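# Lay three sticks across the blue disc, resting on posts

## Task

Using any number of the three arms (bases, in metres in the scene frame, with heading in degrees counter-clockwise from +x: arm1 at x=+0.62 y=+0.00 z=+0.72 facing +180; arm2 at x=-0.31 y=+0.54 z=+0.72 facing -60; arm3 at x=-0.31 y=-0.54 z=+0.72 facing +60), place all three sticks so the line joining each stick's two ends crosses above the blue disc painted on the table. When finished, no stick may be in contact with the table, every post must still stand roughly at its original spot, and the arrangement must hold without any robot supporting it. Release the sticks and move the arms away at the end.

## Robot and tools

Setup: three identical i2rt Big YAM arms, named arm1, arm2 and arm3, each with six revolute joints, a two-finger gripper and a wrist camera that rides on top of the hand looking toward the fingertips. Bases sit on the tabletop at about z=0.72 m: arm1 at (+0.62, 0.00) facing +180 deg, arm2 at (-0.31, +0.54) facing -60 deg, arm3 at (-0.31, -0.54) facing +60 deg. The hand can reach roughly 1.0 m out from the joint1 axis. Two room cameras, cam_high and cam_low, are fixed in the scene.

Frames: one scene frame for everything, origin on the floor, +z up, metres. The hand point is the midpoint between the fingertips; its z axis runs along the fingers and the fingers close along its y axis. Hand poses are computed from the real foot pose, which is never printed.

execute_actions(actions, cameras): actions is a list holding at most one action object (an empty list just reports state and images). The action has an optional key per arm ("arm1", "arm2", "arm3"), each with a "joints" object of absolute joint targets (not offsets), by name. Angles are radians, the gripper is the fingertip gap in metres. Ranges and done-tolerances: joint1_rad -2.879..2.879 (+-0.045), rotation about the foot, positive counter-clockwise seen from above, 0 points along the direction the foot faces; joint2_rad 0..3.141 (+-0.14), shoulder, 0 has the upper arm pointing back about level, increasing lifts it up then forward; joint3_rad 0..3.019 (+-0.09), elbow, 0 is folded flat on the upper arm, larger opens it; joint4_rad -1.692..1.57 (+-0.055), hand pitch, positive tips the fingers up; joint5_rad -1.57..1.57 (+-0.03), sideways hand swing, positive to the arm's right; joint6_rad -2.094..2.094 (+-0.035), hand roll, positive clockwise viewed from behind the hand; gripper_m 0..0.093 (+-0.003). Grip force tops out near 50-62 N per pad. All motions in an action start together and may finish at different moments; joints move at different speeds, so the hand may sweep a wide path. Joints or arms left out may still be driving to an earlier target. An unknown key or value outside range makes the whole call rejected with nothing moving. cameras: list of names from arm1_cam_wrist, arm2_cam_wrist, arm3_cam_wrist, cam_high, cam_low, or "all"; omitted/null/all gives every camera, [] gives none. The result gives each robot's state (joint_positions, hand pose) plus images, listed in order on the "pictures" line.

wait(seconds): 0 to 10 s, commands nothing new and returns the same as an empty action. zoom_image(camera, region): region [x0, y0, x1, y1] in pixels of that camera's latest full 504x504 image, (0,0) top-left, at most 504x504. read_manual(section): returns only licence text, no motion. finished_scene(scene): ends the current scene after the last command is held; irreversible, and its result says whether the goal was met and gives the next task. Replying with no tool call ends everything.

Reading results: joint_status shows how each commanded joint's motion ended. "off_target" means it stopped short and may keep pushing. After "contact_stop" or "time_out" the joint holds where it stopped; a timed-out joint may instead keep a target near where it stands and keep pushing, and on_its_own lists it. Relieve that push by sending the joint its reported position. "joint command not followed" with a "cause:" line means a self/inter-arm collision check blocked that arm's joint targets (the gripper part still runs); such joints show "not_followed" and the arm may retry them later on its own. on_its_own covers what the call didn't command; "held at" is the target held, not the actual position. Tiny target changes may not move a joint; a loaded joint may sag.

Motor heat: holding loads or pushing heats motors. A MOTOR HOT line appears from 85 C; at 100 C the arm goes limp and falls (OVER-TEMPERATURE FAULT), with joints reading "limit_stop_at_motor_heat"; resend targets afterwards.

Cautions: the arms do not stop on contact and can push very hard, so avoid driving into the table, posts or each other. Arms pressing hard against each other aborts the run; the collision check ignores fingers, gripper housings and wrist cameras and may react late. No state line reports arm-to-arm contact. Objects touching robots are fine. Don't drop, slam or let sticks slip, don't topple posts, and never push anything out of the work area. Loose objects may occasionally be nudged by the environment. The robot keeps holding the last command between calls. Before finishing, open the grippers and retract so nothing is supported by a robot.

Each tool is called after "Emit:" as a command line: name --argument value for each argument, lists and objects as JSON in quotes; but a table of rows of numbers goes row by row, as --pt "numbers of a row", without its own name.

## Session

I'll start by looking at the current state of the scene.

Emit:
execute_actions --actions '[]'

Scene clock: 0.00 s.
Motor temperatures (°C, as the motors report them): arm1=[27 27 26 28 29 28] | arm2=[29 26 29 29 26 27] | arm3=[27 29 26 27 29 29]
arm1.joint_positions: joint1_rad=-0.486 joint2_rad=+0.594 joint3_rad=+1.386 joint4_rad=-1.283 joint5_rad=+0.112 joint6_rad=-0.086 gripper_m=+0.094
arm1.joint_status: not commanded
arm1.hand: x=+0.4257 y=+0.1277 z=+1.3807 quat_wxyz=(+0.188, -0.834, +0.199, +0.479) (m; scene frame)
arm2.joint_positions: joint1_rad=-0.481 joint2_rad=+0.527 joint3_rad=+1.343 joint4_rad=-1.361 joint5_rad=-0.219 joint6_rad=-0.285 gripper_m=+0.094
arm2.joint_status: not commanded
arm2.hand: x=-0.2751 y=+0.3403 z=+1.3177 quat_wxyz=(-0.372, -0.475, -0.725, +0.332) (m; scene frame)
arm3.joint_positions: joint1_rad=-0.399 joint2_rad=+0.541 joint3_rad=+1.329 joint4_rad=-1.508 joint5_rad=+0.165 joint6_rad=-0.187 gripper_m=+0.095
arm3.joint_status: not commanded
arm3.hand: x=-0.1483 y=-0.4425 z=+1.3171 quat_wxyz=(-0.417, +0.352, -0.837, -0.029) (m; scene frame)
pictures: arm1_cam_wrist, arm2_cam_wrist, arm3_cam_wrist, cam_high, cam_low
Images, in order (width x height): arm1_cam_wrist 504x504, arm2_cam_wrist 504x504, arm3_cam_wrist 504x504, cam_high 504x504, cam_low 504x504.

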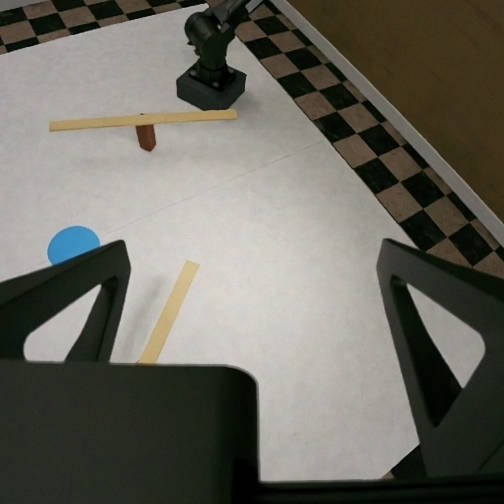

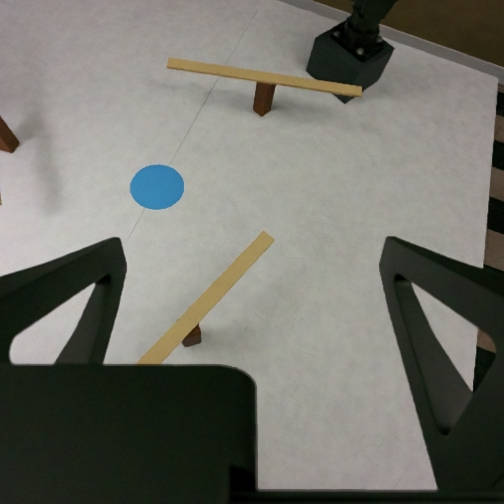

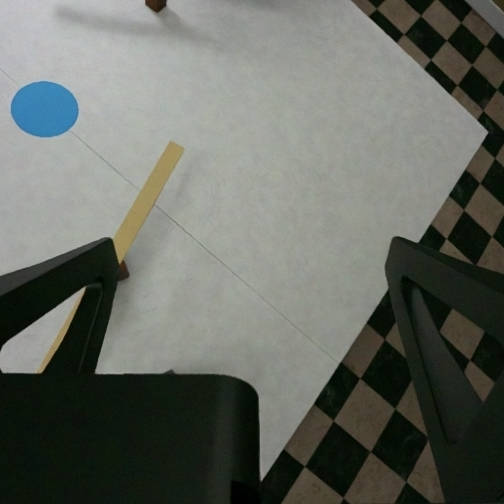

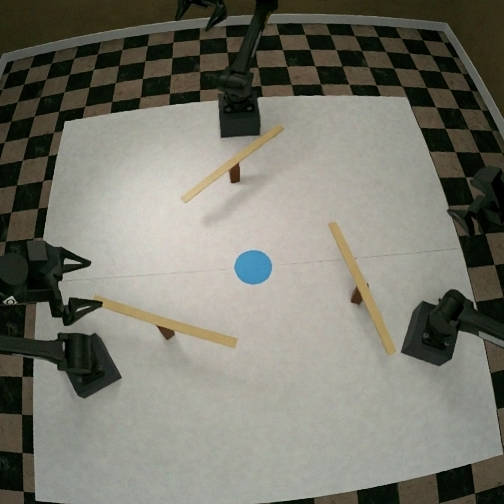

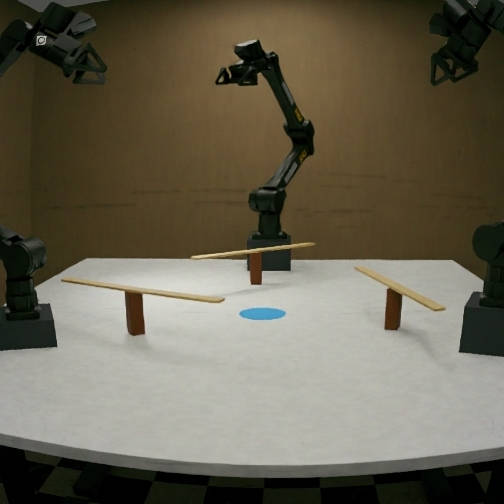

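Emit:
zoom_image --camera "cam_high" --region '[60, 100, 460, 420]'

Emit:
zoom_image --camera "cam_low" --region '[40, 220, 480, 360]'

Region (60, 100, 460, 420) of cam_high's 504x504 image, scaled by 1.260, with more detail than that image has; it fills the top 403 rows of this view, and the rest is white.

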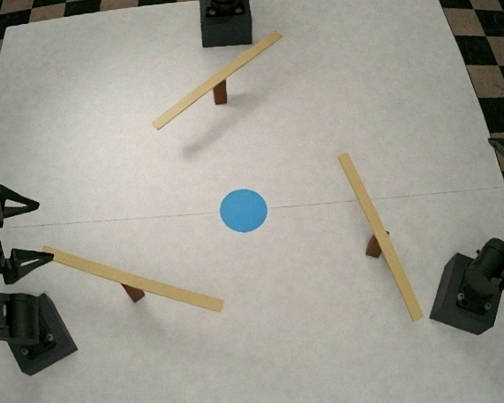

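Region (40, 220, 480, 360) of cam_low's 504x504 image, scaled by 1.145, with more detail than that image has; it fills the top 160 rows of this view, and the rest is white.

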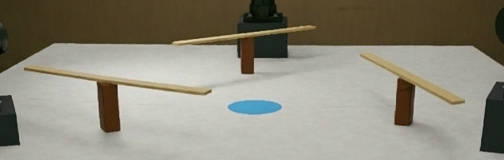

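Emit:
execute_actions --actions '[{"arm1":{"joints":{"joint1_rad":0.0,"joint2_rad":0.6,"joint3_rad":1.39,"joint4_rad":-1.68,"joint5_rad":0,"joint6_rad":0}},"arm2":{"joints":{"joint1_rad":0.0,"joint2_rad":0.6,"joint3_rad":1.39,"joint4_rad":-1.68,"joint5_rad":0,"joint6_rad":0}},"arm3":{"joints":{"joint1_rad":0.0,"joint2_rad":0.6,"joint3_rad":1.39,"joint4_rad":-1.68,"joint5_rad":0,"joint6_rad":0}}}]'

Scene clock: 4.23 s.
Motor temperatures (°C, as the motors report them): arm1=[27 27 28 28 29 28] | arm2=[29 26 31 29 26 27] | arm3=[27 29 27 27 29 29]
arm1.joint_positions: joint1_rad=-0.009 joint2_rad=+0.594 joint3_rad=+1.386 joint4_rad=-1.668 joint5_rad=+0.001 joint6_rad=-0.010 gripper_m=+0.094
arm1.joint_status: all done
joint sent to its limit — the command would take arm1.joint4_rad past its lower limit, so that joint was sent only as far as its limit.
arm1.hand: x=+0.4485 y=+0.0047 z=+1.3080 quat_wxyz=(+0.001, -0.940, +0.000, +0.341) (m; scene frame)
arm2.joint_positions: joint1_rad=-0.005 joint2_rad=+0.608 joint3_rad=+1.351 joint4_rad=-1.663 joint5_rad=-0.003 joint6_rad=-0.008 gripper_m=+0.094
arm2.joint_status: all done
arm2.hand: x=-0.2293 y=+0.3775 z=+1.2506 quat_wxyz=(-0.276, -0.488, -0.812, +0.165) (m; scene frame)
arm3.joint_positions: joint1_rad=-0.007 joint2_rad=+0.596 joint3_rad=+1.357 joint4_rad=-1.665 joint5_rad=+0.003 joint6_rad=-0.008 gripper_m=+0.095
arm3.joint_status: all done
arm3.hand: x=-0.2257 y=-0.3833 z=+1.2927 quat_wxyz=(-0.282, +0.488, -0.810, -0.166) (m; scene frame)
pictures: arm1_cam_wrist, arm2_cam_wrist, arm3_cam_wrist, cam_high, cam_low
Images, in order (width x height): arm1_cam_wrist 504x504, arm2_cam_wrist 504x504, arm3_cam_wrist 504x504, cam_high 504x504, cam_low 504x504.

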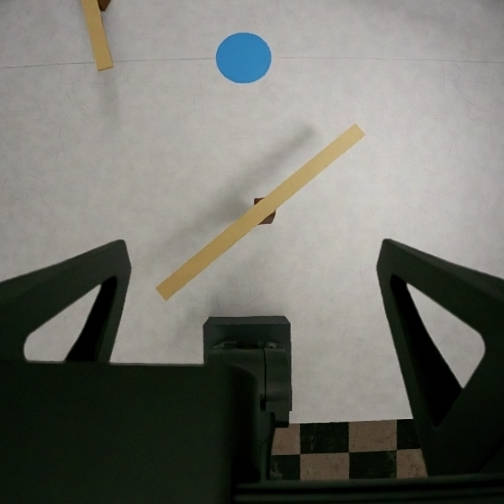

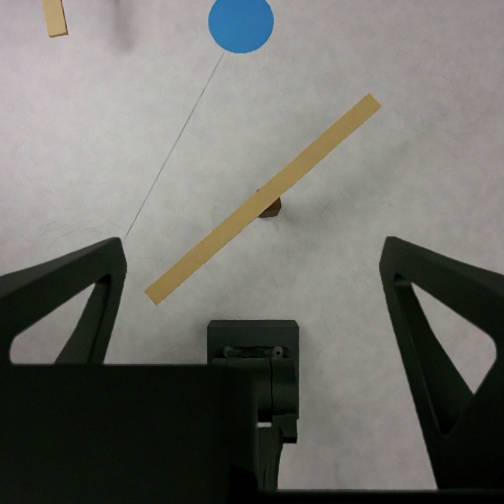

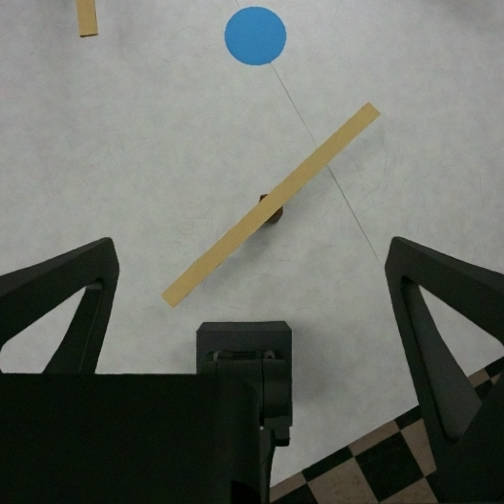

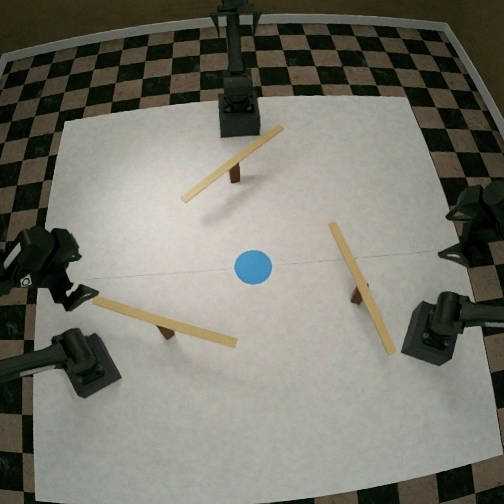

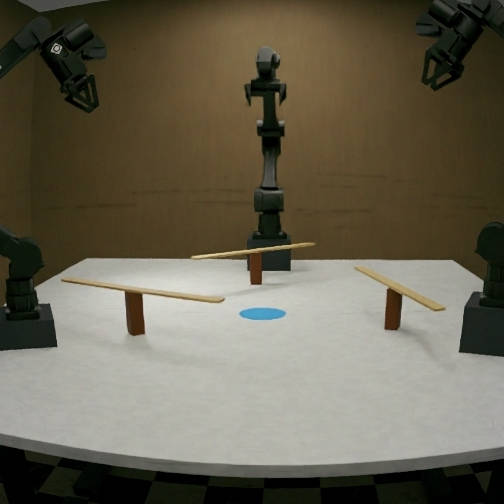

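Emit:
zoom_image --camera "arm1_cam_wrist" --region '[130, 100, 390, 360]'

Emit:
zoom_image --camera "arm2_cam_wrist" --region '[130, 80, 390, 340]'

Emit:
zoom_image --camera "arm3_cam_wrist" --region '[140, 85, 400, 345]'

Region (130, 100, 390, 360) of arm1_cam_wrist's 504x504 image, scaled by 1.938, with more detail than that image has.

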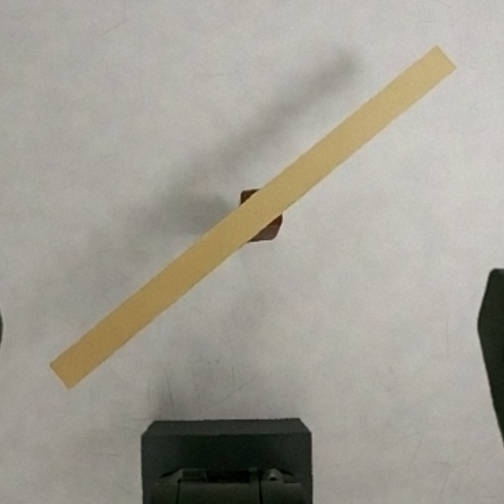

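Region (130, 80, 390, 340) of arm2_cam_wrist's 504x504 image, scaled by 1.938, with more detail than that image has.

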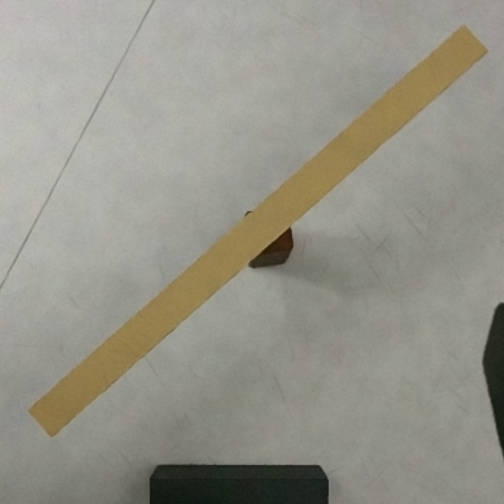

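Region (140, 85, 400, 345) of arm3_cam_wrist's 504x504 image, scaled by 1.938, with more detail than that image has.

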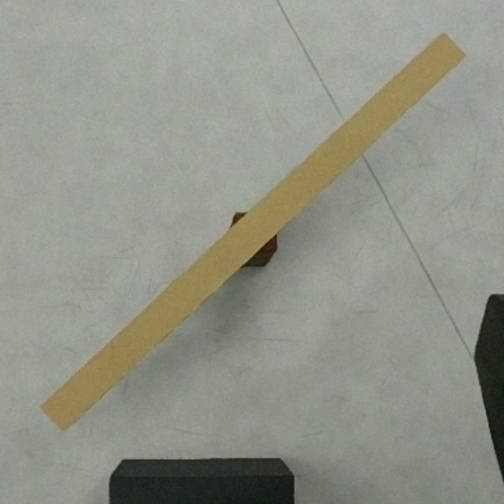

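Emit:
execute_actions --actions '[{"arm1":{"joints":{"joint1_rad":0.097,"joint2_rad":1.036,"joint3_rad":0.6,"joint4_rad":-1.121,"joint5_rad":0,"joint6_rad":0.983}},"arm2":{"joints":{"joint1_rad":0.137,"joint2_rad":0.977,"joint3_rad":0.68,"joint4_rad":-1.26,"joint5_rad":0,"joint6_rad":0.989}},"arm3":{"joints":{"joint1_rad":0.013,"joint2_rad":1.021,"joint3_rad":0.6,"joint4_rad":-1.135,"joint5_rad":0,"joint6_rad":0.84}}}]'

Scene clock: 10.43 s.
Motor temperatures (°C, as the motors report them): arm1=[27 28 29 28 29 28] | arm2=[29 26 32 29 26 27] | arm3=[27 30 29 27 29 29]
arm1.joint_positions: joint1_rad=+0.089 joint2_rad=+1.050 joint3_rad=+0.598 joint4_rad=-1.133 joint5_rad=+0.001 joint6_rad=+0.972 gripper_m=+0.095
arm1.joint_status: all done
arm1.hand: x=+0.3887 y=-0.0199 z=+0.9065 quat_wxyz=(+0.002, -0.904, +0.427, -0.007) (m; scene frame)
arm2.joint_positions: joint1_rad=+0.134 joint2_rad=+0.986 joint3_rad=+0.681 joint4_rad=-1.277 joint5_rad=-0.002 joint6_rad=+0.980 gripper_m=+0.094
arm2.joint_status: all done
arm2.hand: x=-0.1767 y=+0.3486 z=+0.9087 quat_wxyz=(+0.004, -0.823, -0.569, -0.003) (m; scene frame)
arm3.joint_positions: joint1_rad=+0.003 joint2_rad=+1.037 joint3_rad=+0.599 joint4_rad=-1.149 joint5_rad=+0.003 joint6_rad=+0.832 gripper_m=+0.095
arm3.joint_status: all done
arm3.hand: x=-0.2025 y=-0.3340 z=+0.9068 quat_wxyz=(+0.004, +0.128, -0.992, +0.007) (m; scene frame)
pictures: arm1_cam_wrist, arm2_cam_wrist, arm3_cam_wrist, cam_high, cam_low
Images, in order (width x height): arm1_cam_wrist 504x504, arm2_cam_wrist 504x504, arm3_cam_wrist 504x504, cam_high 504x504, cam_low 504x504.

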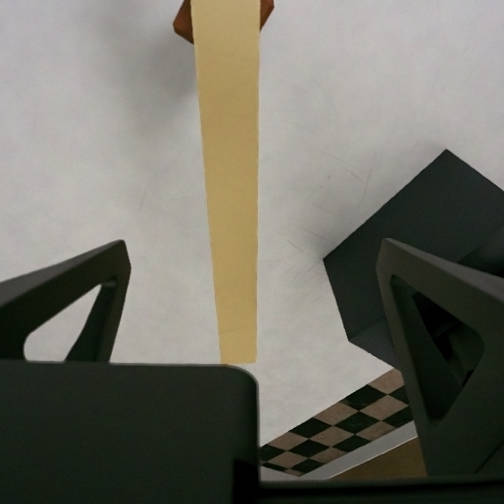

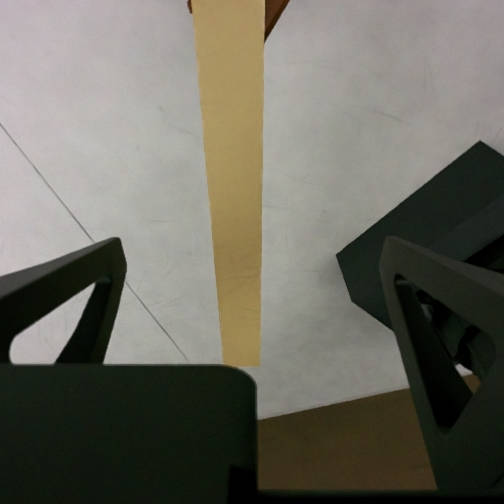

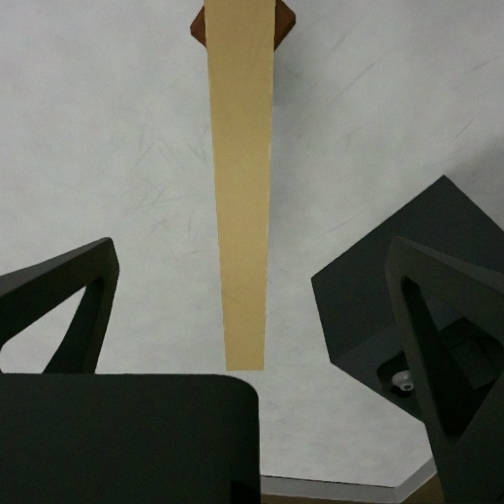

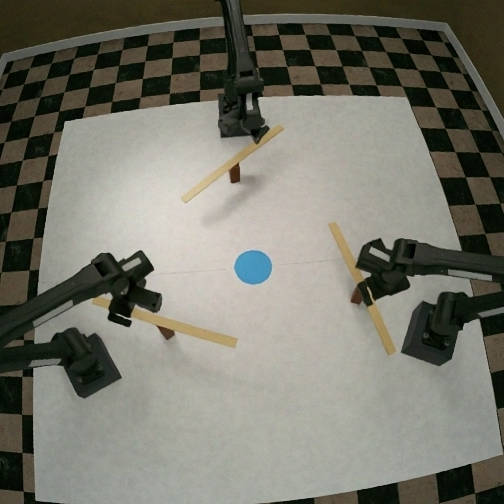

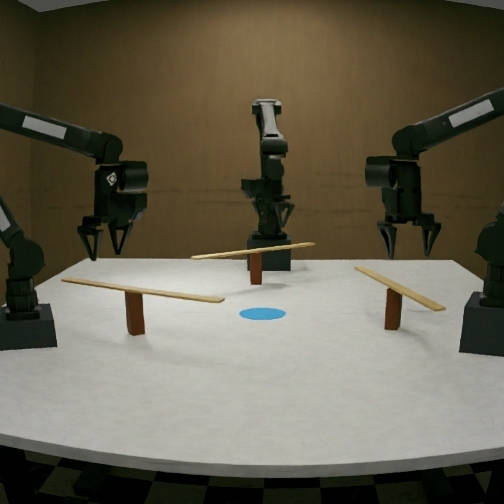

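Emit:
execute_actions --actions '[{"arm1":{"joints":{"joint1_rad":0.119,"joint2_rad":1.171,"joint3_rad":0.51,"joint4_rad":-0.881,"joint6_rad":1.003}},"arm2":{"joints":{"joint1_rad":0.157,"joint2_rad":1.08,"joint3_rad":0.573,"joint4_rad":-1.037,"joint6_rad":1.008}},"arm3":{"joints":{"joint1_rad":0.023,"joint2_rad":1.137,"joint3_rad":0.496,"joint4_rad":-0.899,"joint6_rad":0.85}}}]'

Scene clock: 12.70 s.
Motor temperatures (°C, as the motors report them): arm1=[27 28 29 28 29 28] | arm2=[29 26 33 29 26 27] | arm3=[27 30 29 27 29 29]
arm1.joint_positions: joint1_rad=+0.109 joint2_rad=+1.176 joint3_rad=+0.503 joint4_rad=-0.894 joint5_rad=+0.001 joint6_rad=+0.993 gripper_m=+0.095
arm1.joint_status: all done
arm1.hand: x=+0.3829 y=-0.0254 z=+0.8487 quat_wxyz=(-0.003, -0.904, +0.427, +0.001) (m; scene frame)
arm2.joint_positions: joint1_rad=+0.150 joint2_rad=+1.085 joint3_rad=+0.565 joint4_rad=-1.054 joint5_rad=-0.002 joint6_rad=+1.000 gripper_m=+0.094
arm2.joint_status: all done
arm2.hand: x=-0.1707 y=+0.3473 z=+0.8468 quat_wxyz=(+0.000, -0.824, -0.567, -0.003) (m; scene frame)
arm3.joint_positions: joint1_rad=+0.014 joint2_rad=+1.135 joint3_rad=+0.490 joint4_rad=-0.913 joint5_rad=+0.003 joint6_rad=+0.842 gripper_m=+0.095
arm3.joint_status: all done
arm3.hand: x=-0.2038 y=-0.3310 z=+0.8503 quat_wxyz=(-0.004, +0.128, -0.992, -0.005) (m; scene frame)
pictures: arm1_cam_wrist, arm2_cam_wrist, arm3_cam_wrist, cam_high, cam_low
Images, in order (width x height): arm1_cam_wrist 504x504, arm2_cam_wrist 504x504, arm3_cam_wrist 504x504, cam_high 504x504, cam_low 504x504.

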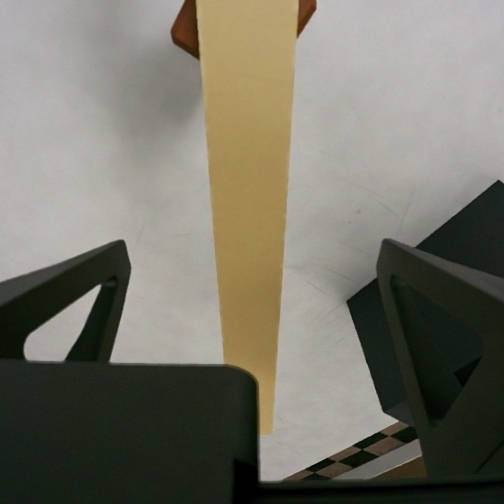

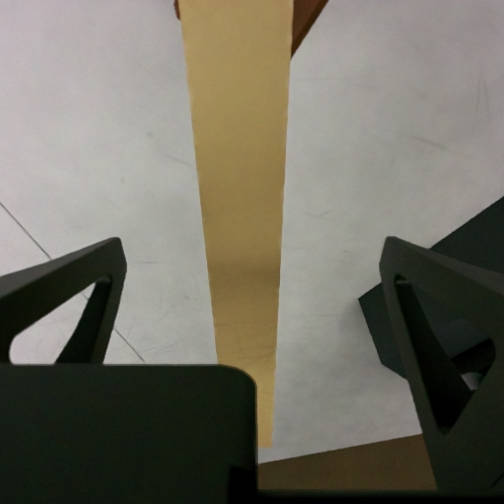

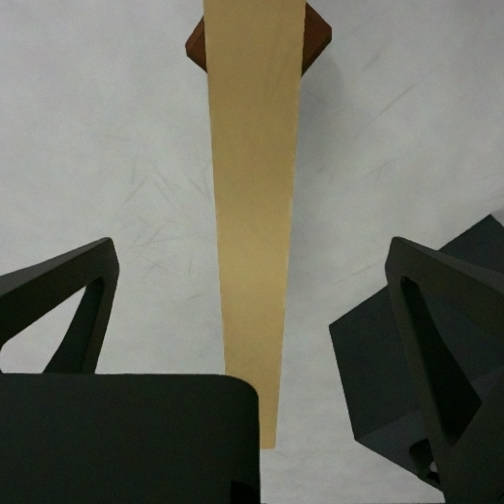

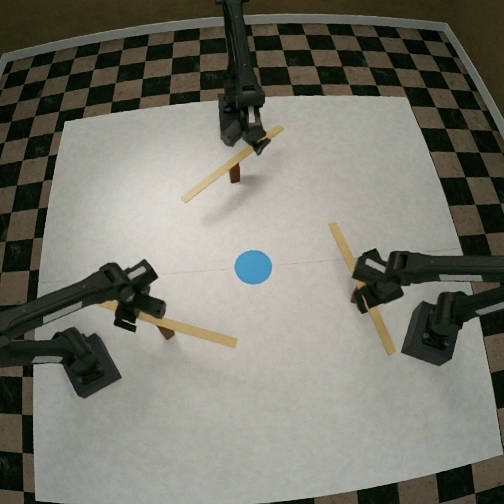

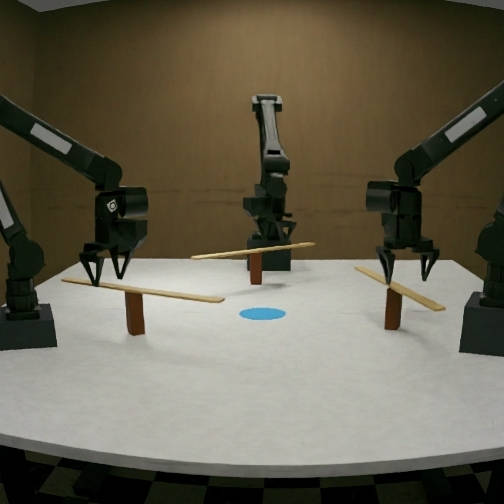

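Emit:
execute_actions --actions '[{"arm1":{"joints":{"joint2_rad":1.275,"joint3_rad":0.472,"joint4_rad":-0.743}},"arm2":{"joints":{"joint1_rad":0.165,"joint2_rad":1.148,"joint3_rad":0.536,"joint4_rad":-0.929}},"arm3":{"joints":{"joint2_rad":1.246,"joint3_rad":0.455,"joint4_rad":-0.759}}}]'

Scene clock: 13.97 s.
Motor temperatures (°C, as the motors report them): arm1=[27 28 29 28 29 28] | arm2=[29 26 33 29 26 27] | arm3=[27 30 29 27 29 29]
arm1.joint_positions: joint1_rad=+0.109 joint2_rad=+1.276 joint3_rad=+0.472 joint4_rad=-0.756 joint5_rad=+0.001 joint6_rad=+0.993 gripper_m=+0.095
arm1.joint_status: all done
arm1.hand: x=+0.3771 y=-0.0262 z=+0.8182 quat_wxyz=(-0.005, -0.904, +0.427, +0.004) (m; scene frame)
arm2.joint_positions: joint1_rad=+0.157 joint2_rad=+1.146 joint3_rad=+0.537 joint4_rad=-0.947 joint5_rad=-0.002 joint6_rad=+1.000 gripper_m=+0.094
arm2.joint_status: all done
arm2.hand: x=-0.1638 y=+0.3409 z=+0.8247 quat_wxyz=(-0.009, -0.822, -0.570, -0.003) (m; scene frame)
arm3.joint_positions: joint1_rad=+0.014 joint2_rad=+1.240 joint3_rad=+0.456 joint4_rad=-0.774 joint5_rad=+0.003 joint6_rad=+0.843 gripper_m=+0.095
arm3.joint_status: all done
arm3.hand: x=-0.2016 y=-0.3267 z=+0.8185 quat_wxyz=(-0.004, +0.128, -0.992, -0.005) (m; scene frame)
pictures: arm1_cam_wrist, arm2_cam_wrist, arm3_cam_wrist, cam_high, cam_low
Images, in order (width x height): arm1_cam_wrist 504x504, arm2_cam_wrist 504x504, arm3_cam_wrist 504x504, cam_high 504x504, cam_low 504x504.

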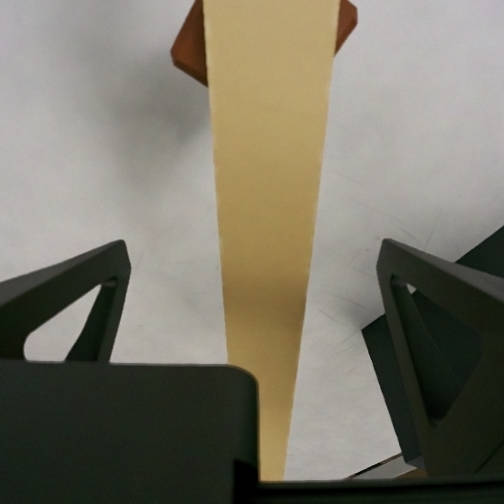

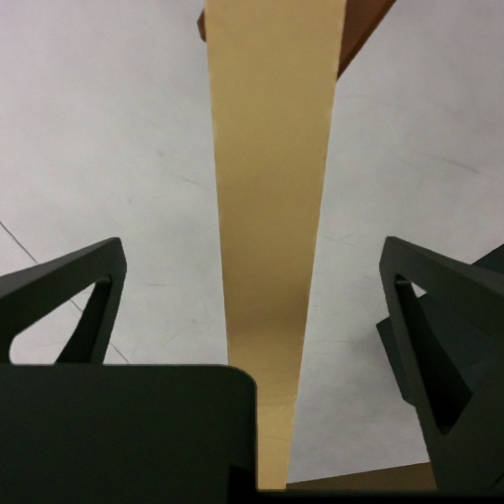

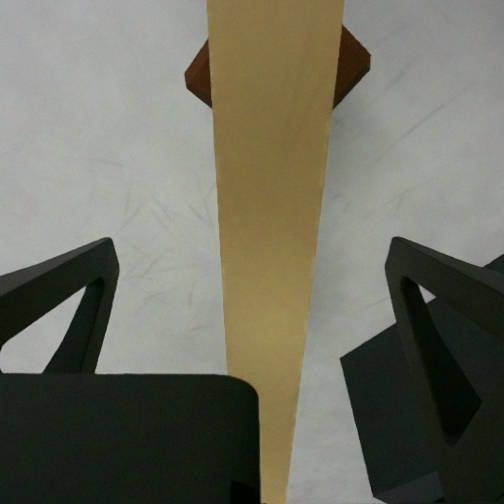

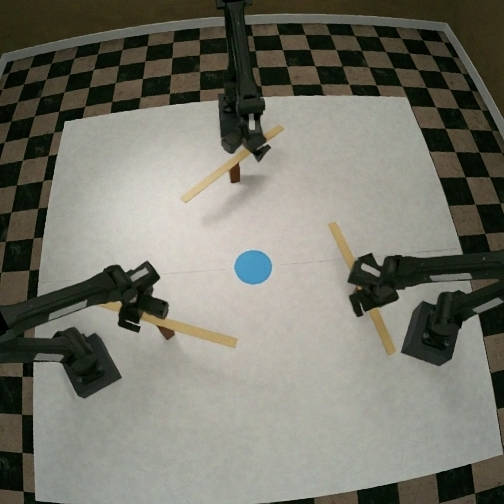

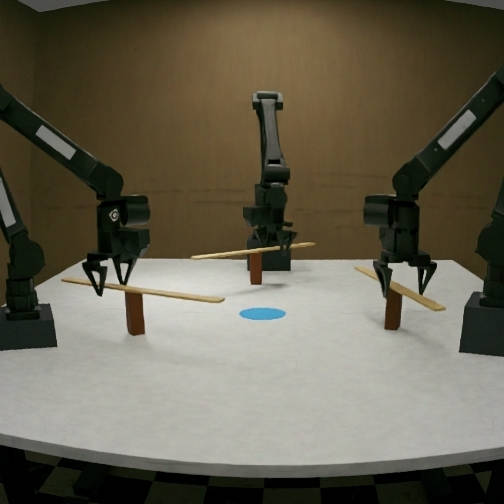

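Emit:
execute_actions --actions '[{"arm1":{"joints":{"joint3_rad":0.46,"gripper_m":0.05}},"arm2":{"joints":{"joint3_rad":0.523,"gripper_m":0.05}},"arm3":{"joints":{"joint3_rad":0.443,"gripper_m":0.05}}}]' --cameras '["arm1_cam_wrist","arm2_cam_wrist","arm3_cam_wrist","cam_low"]'

Scene clock: 14.83 s.
Motor temperatures (°C, as the motors report them): arm1=[27 28 29 28 29 28] | arm2=[29 26 33 29 26 27] | arm3=[27 30 29 27 29 29]
arm1.joint_positions: joint1_rad=+0.109 joint2_rad=+1.276 joint3_rad=+0.462 joint4_rad=-0.755 joint5_rad=+0.001 joint6_rad=+0.993 gripper_m=+0.050
arm1.joint_status: all done
arm1.hand: x=+0.3817 y=-0.0257 z=+0.8157 quat_wxyz=(-0.003, -0.904, +0.428, +0.000) (m; scene frame)
arm2.joint_positions: joint1_rad=+0.157 joint2_rad=+1.146 joint3_rad=+0.526 joint4_rad=-0.945 joint5_rad=-0.002 joint6_rad=+1.000 gripper_m=+0.050
arm2.joint_status: all done
arm2.hand: x=-0.1667 y=+0.3448 z=+0.8213 quat_wxyz=(-0.005, -0.822, -0.570, -0.003) (m; scene frame)
arm3.joint_positions: joint1_rad=+0.014 joint2_rad=+1.240 joint3_rad=+0.446 joint4_rad=-0.772 joint5_rad=+0.003 joint6_rad=+0.843 gripper_m=+0.050
arm3.joint_status: all done
arm3.hand: x=-0.2037 y=-0.3308 z=+0.8159 quat_wxyz=(-0.002, +0.128, -0.992, -0.001) (m; scene frame)
pictures: arm1_cam_wrist, arm2_cam_wrist, arm3_cam_wrist, cam_low
Images, in order (width x height): arm1_cam_wrist 504x504, arm2_cam_wrist 504x504, arm3_cam_wrist 504x504, cam_low 504x504.

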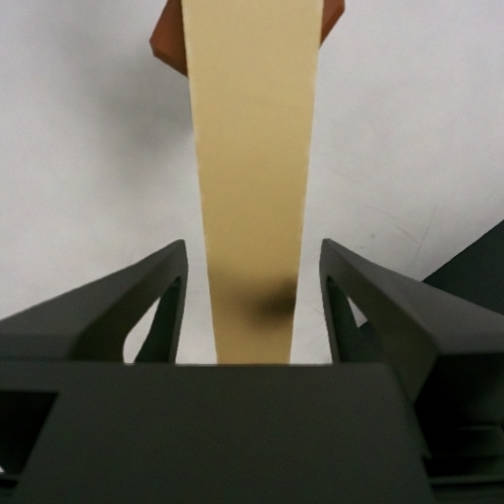

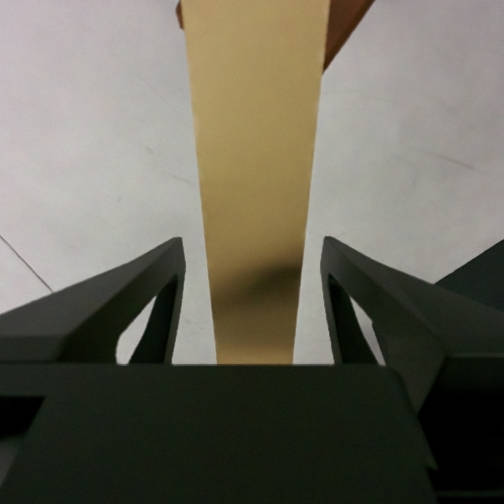

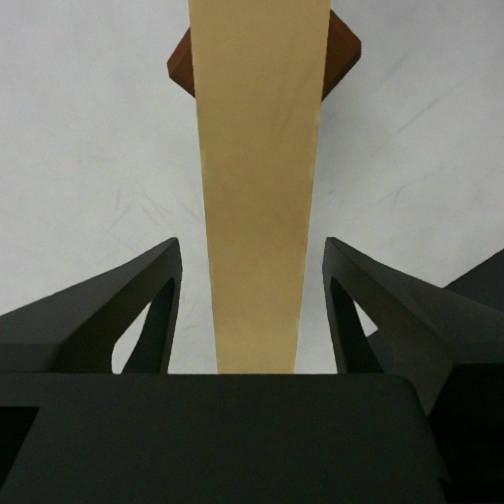

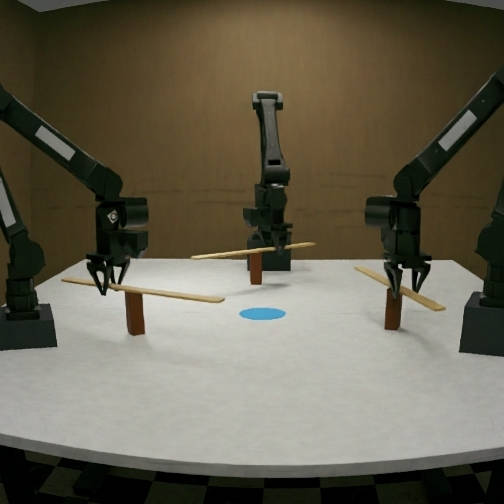

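Emit:
execute_actions --actions '[{"arm1":{"joints":{"gripper_m":0.012}},"arm2":{"joints":{"gripper_m":0.012}},"arm3":{"joints":{"gripper_m":0.012}}}]' --cameras '["cam_high","cam_low"]'

Scene clock: 16.13 s.
Motor temperatures (°C, as the motors report them): arm1=[27 28 29 28 29 28] | arm2=[29 26 33 29 26 27] | arm3=[27 30 29 27 29 29]
arm1.joint_positions: joint1_rad=+0.109 joint2_rad=+1.276 joint3_rad=+0.462 joint4_rad=-0.755 joint5_rad=+0.001 joint6_rad=+0.994 gripper_m=+0.027
arm1.joint_status: gripper_m off_target (ended at +0.027, target +0.012)
arm1.hand: x=+0.3817 y=-0.0257 z=+0.8157 quat_wxyz=(-0.003, -0.904, +0.428, +0.000) (m; scene frame)
arm2.joint_positions: joint1_rad=+0.157 joint2_rad=+1.146 joint3_rad=+0.526 joint4_rad=-0.945 joint5_rad=-0.001 joint6_rad=+1.001 gripper_m=+0.027
arm2.joint_status: gripper_m off_target (ended at +0.027, target +0.012)
arm2.hand: x=-0.1667 y=+0.3447 z=+0.8213 quat_wxyz=(-0.005, -0.822, -0.570, -0.003) (m; scene frame)
arm3.joint_positions: joint1_rad=+0.014 joint2_rad=+1.240 joint3_rad=+0.446 joint4_rad=-0.772 joint5_rad=+0.003 joint6_rad=+0.843 gripper_m=+0.028
arm3.joint_status: gripper_m off_target (ended at +0.028, target +0.012)
arm3.hand: x=-0.2036 y=-0.3307 z=+0.8159 quat_wxyz=(-0.002, +0.128, -0.992, -0.002) (m; scene frame)
pictures: cam_high, cam_low
Images, in order (width x height): cam_high 504x504, cam_low 504x504.

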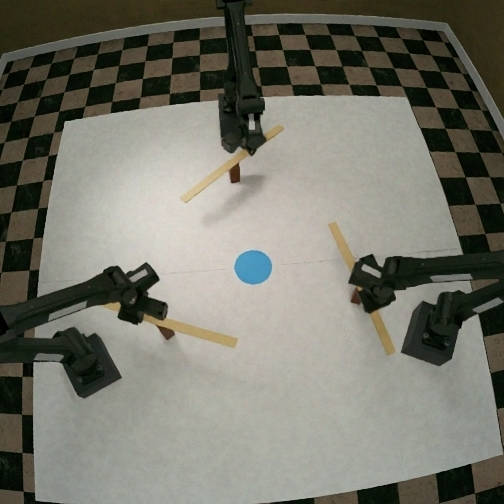

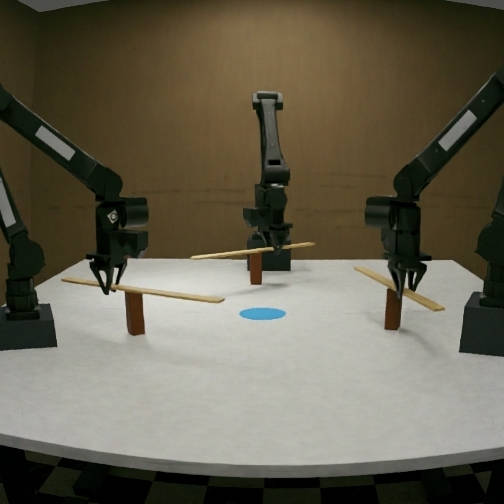

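Emit:
execute_actions --actions '[{"arm1":{"joints":{"joint2_rad":1.115,"joint3_rad":0.575,"joint4_rad":-0.96}},"arm2":{"joints":{"joint2_rad":1.035,"joint3_rad":0.66,"joint4_rad":-1.12}},"arm3":{"joints":{"joint2_rad":1.085,"joint3_rad":0.56,"joint4_rad":-0.98}}}]' --cameras '["cam_high","cam_low","arm1_cam_wrist"]'

Scene clock: 17.97 s.
Motor temperatures (°C, as the motors report them): arm1=[27 28 29 28 29 28] | arm2=[29 26 33 29 26 27] | arm3=[27 30 30 27 29 29]
arm1.joint_positions: joint1_rad=+0.109 joint2_rad=+1.112 joint3_rad=+0.543 joint4_rad=-0.950 joint5_rad=+0.001 joint6_rad=+0.994 gripper_m=+0.027
arm1.joint_status: all done
arm1.hand: x=+0.3717 y=-0.0265 z=+0.8755 quat_wxyz=(-0.016, -0.904, +0.428, +0.022) (m; scene frame)
arm2.joint_positions: joint1_rad=+0.157 joint2_rad=+1.034 joint3_rad=+0.624 joint4_rad=-1.105 joint5_rad=-0.001 joint6_rad=+1.001 gripper_m=+0.027
arm2.joint_status: all done
arm2.hand: x=-0.1606 y=+0.3361 z=+0.8785 quat_wxyz=(-0.029, -0.822, -0.569, -0.004) (m; scene frame)
arm3.joint_positions: joint1_rad=+0.014 joint2_rad=+1.080 joint3_rad=+0.537 joint4_rad=-0.968 joint5_rad=+0.003 joint6_rad=+0.843 gripper_m=+0.028
arm3.joint_status: all done
arm3.hand: x=-0.1977 y=-0.3192 z=+0.8771 quat_wxyz=(-0.018, +0.127, -0.991, -0.024) (m; scene frame)
pictures: arm1_cam_wrist, cam_high, cam_low
Images, in order (width x height): arm1_cam_wrist 504x504, cam_high 504x504, cam_low 504x504.

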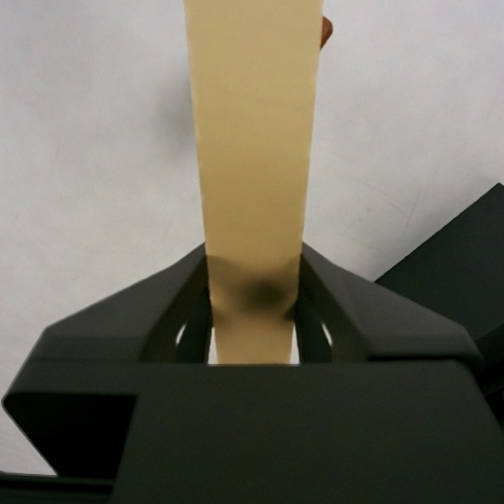

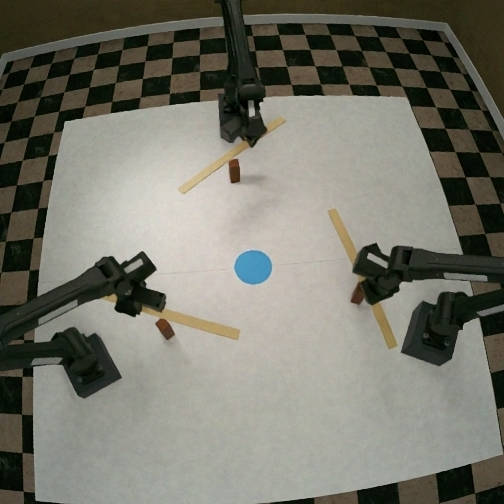

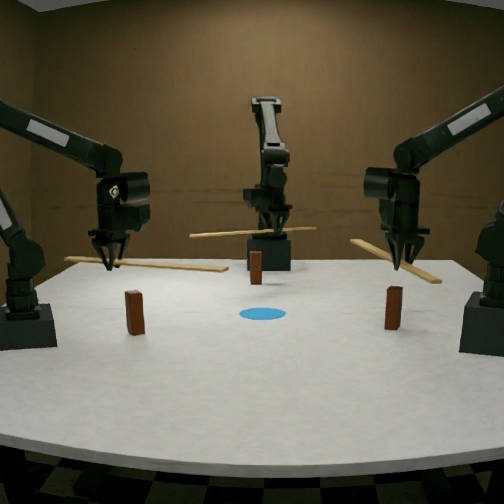

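Emit:
execute_actions --actions '[{"arm1":{"joints":{"joint1_rad":-0.064,"joint2_rad":1.31,"joint3_rad":0.735,"joint4_rad":-0.75,"joint6_rad":0.15}},"arm2":{"joints":{"joint1_rad":-0.033,"joint2_rad":1.23,"joint3_rad":0.815,"joint4_rad":-0.905,"joint6_rad":0.15}},"arm3":{"joints":{"joint1_rad":-0.117,"joint2_rad":1.305,"joint3_rad":0.735,"joint4_rad":-0.76,"joint6_rad":0.15}}}]'

Scene clock: 20.67 s.
Motor temperatures (°C, as the motors report them): arm1=[27 28 30 28 29 28] | arm2=[29 26 34 29 26 27] | arm3=[27 30 30 27 29 29]
arm1.joint_positions: joint1_rad=-0.064 joint2_rad=+1.308 joint3_rad=+0.704 joint4_rad=-0.763 joint5_rad=-0.001 joint6_rad=+0.161 gripper_m=+0.027
arm1.joint_status: all done
arm1.hand: x=+0.2676 y=+0.0228 z=+0.8825 quat_wxyz=(-0.008, -0.989, +0.111, +0.101) (m; scene frame)
arm2.joint_positions: joint1_rad=-0.037 joint2_rad=+1.228 joint3_rad=+0.778 joint4_rad=-0.922 joint5_rad=-0.001 joint6_rad=+0.159 gripper_m=+0.027
arm2.joint_status: all done
arm2.hand: x=-0.1587 y=+0.2206 z=+0.8882 quat_wxyz=(-0.090, -0.595, -0.798, +0.044) (m; scene frame)
arm3.joint_positions: joint1_rad=-0.116 joint2_rad=+1.293 joint3_rad=+0.710 joint4_rad=-0.774 joint5_rad=+0.001 joint6_rad=+0.158 gripper_m=+0.028
arm3.joint_status: all done
arm3.hand: x=-0.1087 y=-0.2452 z=+0.8864 quat_wxyz=(-0.090, +0.392, -0.914, -0.057) (m; scene frame)
pictures: arm1_cam_wrist, arm2_cam_wrist, arm3_cam_wrist, cam_high, cam_low
Images, in order (width x height): arm1_cam_wrist 504x504, arm2_cam_wrist 504x504, arm3_cam_wrist 504x504, cam_high 504x504, cam_low 504x504.

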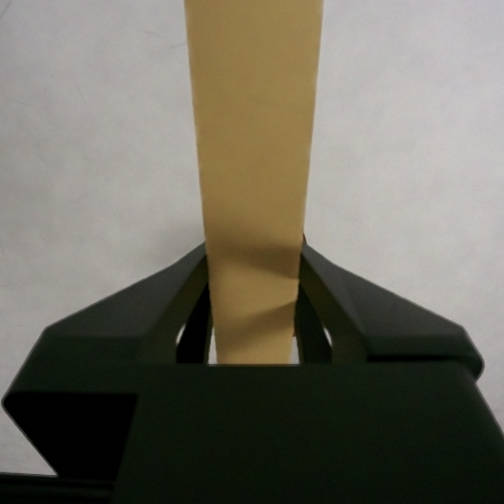

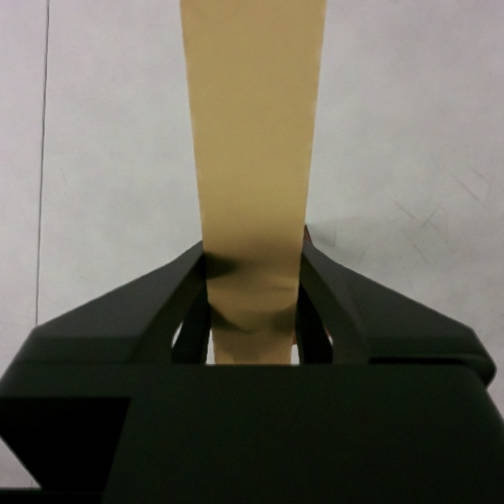

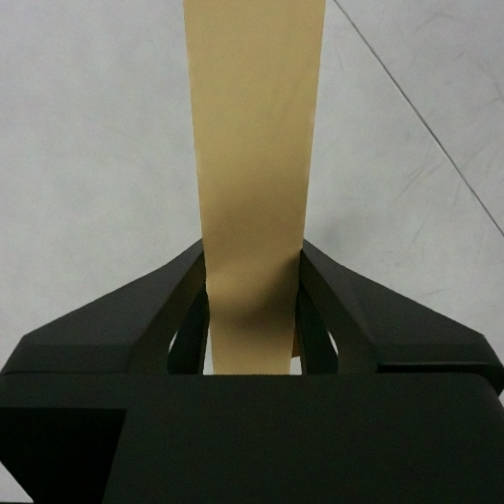

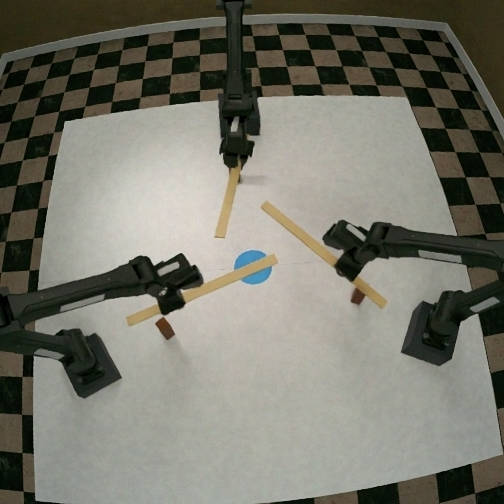

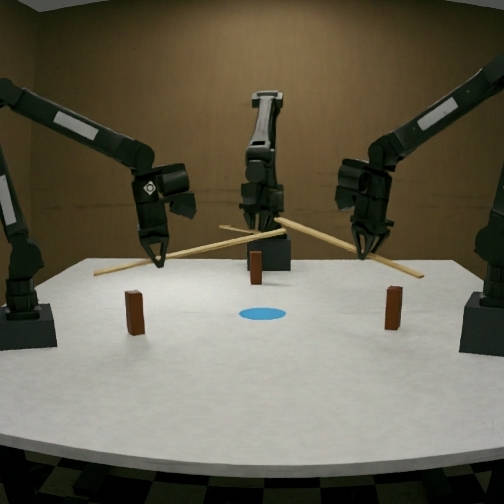

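Emit:
execute_actions --actions '[{"arm1":{"joints":{"joint1_rad":-0.046,"joint2_rad":1.535,"joint3_rad":0.93,"joint4_rad":-0.712}},"arm2":{"joints":{"joint1_rad":-0.018,"joint2_rad":1.452,"joint3_rad":0.988,"joint4_rad":-0.845}},"arm3":{"joints":{"joint1_rad":-0.099,"joint2_rad":1.51,"joint3_rad":0.90,"joint4_rad":-0.718}}}]' --cameras '["cam_high","cam_low"]'

Scene clock: 22.43 s.
Motor temperatures (°C, as the motors report them): arm1=[27 28 31 28 29 28] | arm2=[29 26 34 29 26 27] | arm3=[27 30 31 27 29 29]
arm1.joint_positions: joint1_rad=-0.058 joint2_rad=+1.536 joint3_rad=+0.892 joint4_rad=-0.721 joint5_rad=-0.001 joint6_rad=+0.160 gripper_m=+0.027
arm1.joint_status: all done
arm1.hand: x=+0.1883 y=+0.0252 z=+0.8678 quat_wxyz=(-0.008, -0.989, +0.108, +0.103) (m; scene frame)
arm2.joint_positions: joint1_rad=-0.025 joint2_rad=+1.454 joint3_rad=+0.948 joint4_rad=-0.858 joint5_rad=-0.001 joint6_rad=+0.158 gripper_m=+0.027
arm2.joint_status: all done
arm2.hand: x=-0.1198 y=+0.1516 z=+0.8748 quat_wxyz=(-0.095, -0.589, -0.801, +0.046) (m; scene frame)
arm3.joint_positions: joint1_rad=-0.108 joint2_rad=+1.499 joint3_rad=+0.871 joint4_rad=-0.728 joint5_rad=+0.001 joint6_rad=+0.158 gripper_m=+0.028
arm3.joint_status: all done
arm3.hand: x=-0.0721 y=-0.1861 z=+0.8716 quat_wxyz=(-0.090, +0.396, -0.912, -0.057) (m; scene frame)
pictures: cam_high, cam_low
Images, in order (width x height): cam_high 504x504, cam_low 504x504.

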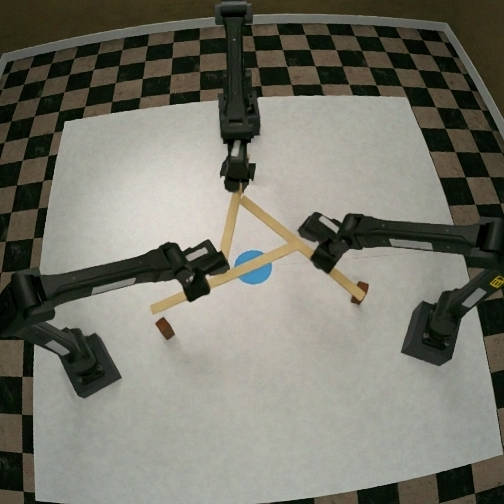

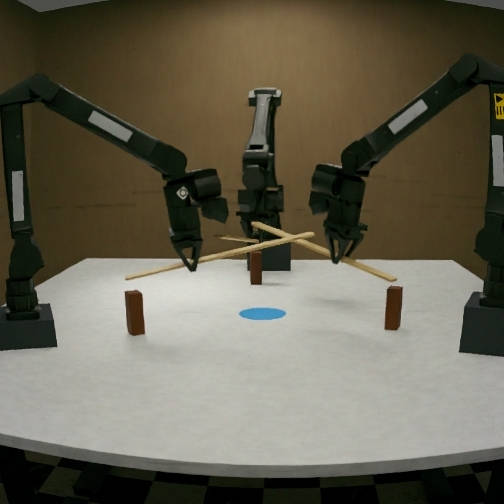

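Emit:
execute_actions --actions '[{"arm1":{"joints":{"joint6_rad":-0.086}},"arm2":{"joints":{"joint6_rad":-0.091}},"arm3":{"joints":{"joint6_rad":-0.096}}}]'

Scene clock: 23.83 s.
Motor temperatures (°C, as the motors report them): arm1=[27 28 31 28 29 28] | arm2=[29 26 34 29 26 27] | arm3=[27 30 31 27 29 29]
arm1.joint_positions: joint1_rad=-0.058 joint2_rad=+1.536 joint3_rad=+0.892 joint4_rad=-0.721 joint5_rad=-0.001 joint6_rad=-0.075 gripper_m=+0.027
arm1.joint_status: all done
arm1.hand: x=+0.1883 y=+0.0252 z=+0.8678 quat_wxyz=(+0.004, -0.995, -0.009, +0.103) (m; scene frame)
arm2.joint_positions: joint1_rad=-0.025 joint2_rad=+1.454 joint3_rad=+0.948 joint4_rad=-0.858 joint5_rad=-0.001 joint6_rad=-0.075 gripper_m=+0.027
arm2.joint_status: all done
arm2.hand: x=-0.1198 y=+0.1516 z=+0.8748 quat_wxyz=(-0.089, -0.492, -0.864, +0.056) (m; scene frame)
arm3.joint_positions: joint1_rad=-0.108 joint2_rad=+1.499 joint3_rad=+0.871 joint4_rad=-0.728 joint5_rad=+0.001 joint6_rad=-0.082 gripper_m=+0.028
arm3.joint_status: all done
arm3.hand: x=-0.0721 y=-0.1861 z=+0.8716 quat_wxyz=(-0.096, +0.502, -0.858, -0.046) (m; scene frame)
pictures: arm1_cam_wrist, arm2_cam_wrist, arm3_cam_wrist, cam_high, cam_low
Images, in order (width x height): arm1_cam_wrist 504x504, arm2_cam_wrist 504x504, arm3_cam_wrist 504x504, cam_high 504x504, cam_low 504x504.

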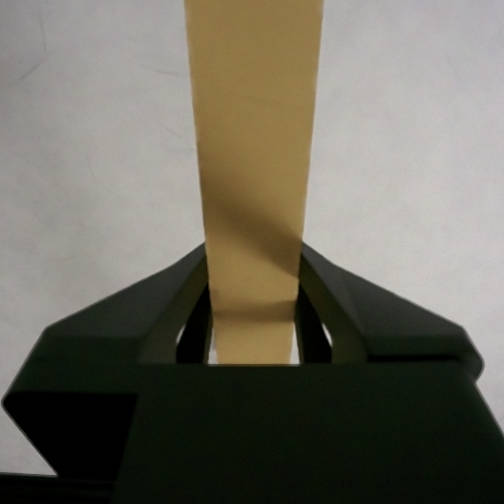

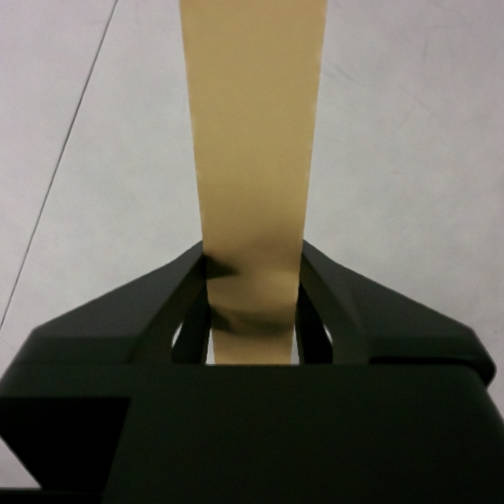

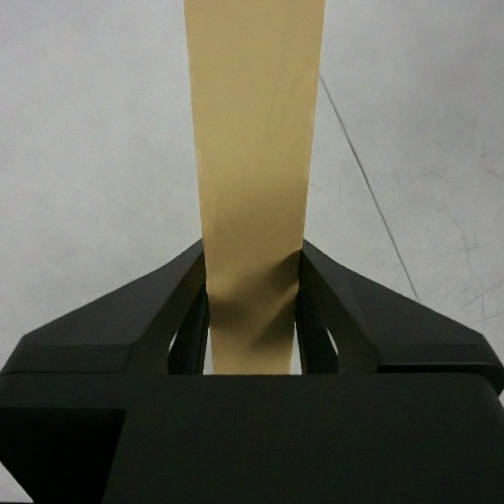

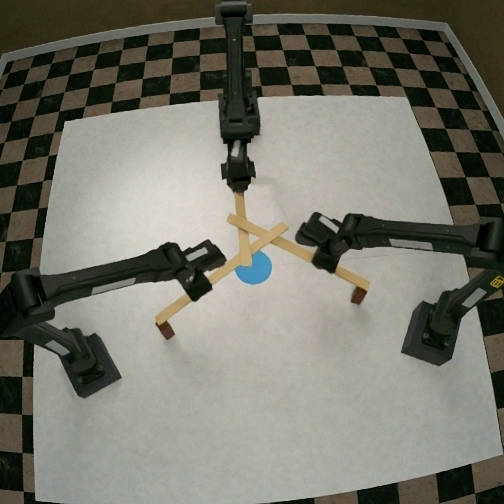

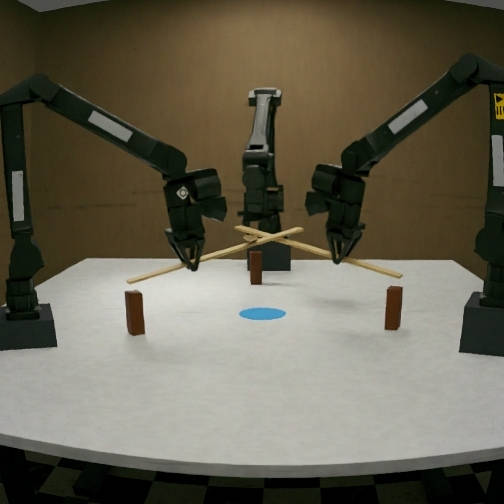

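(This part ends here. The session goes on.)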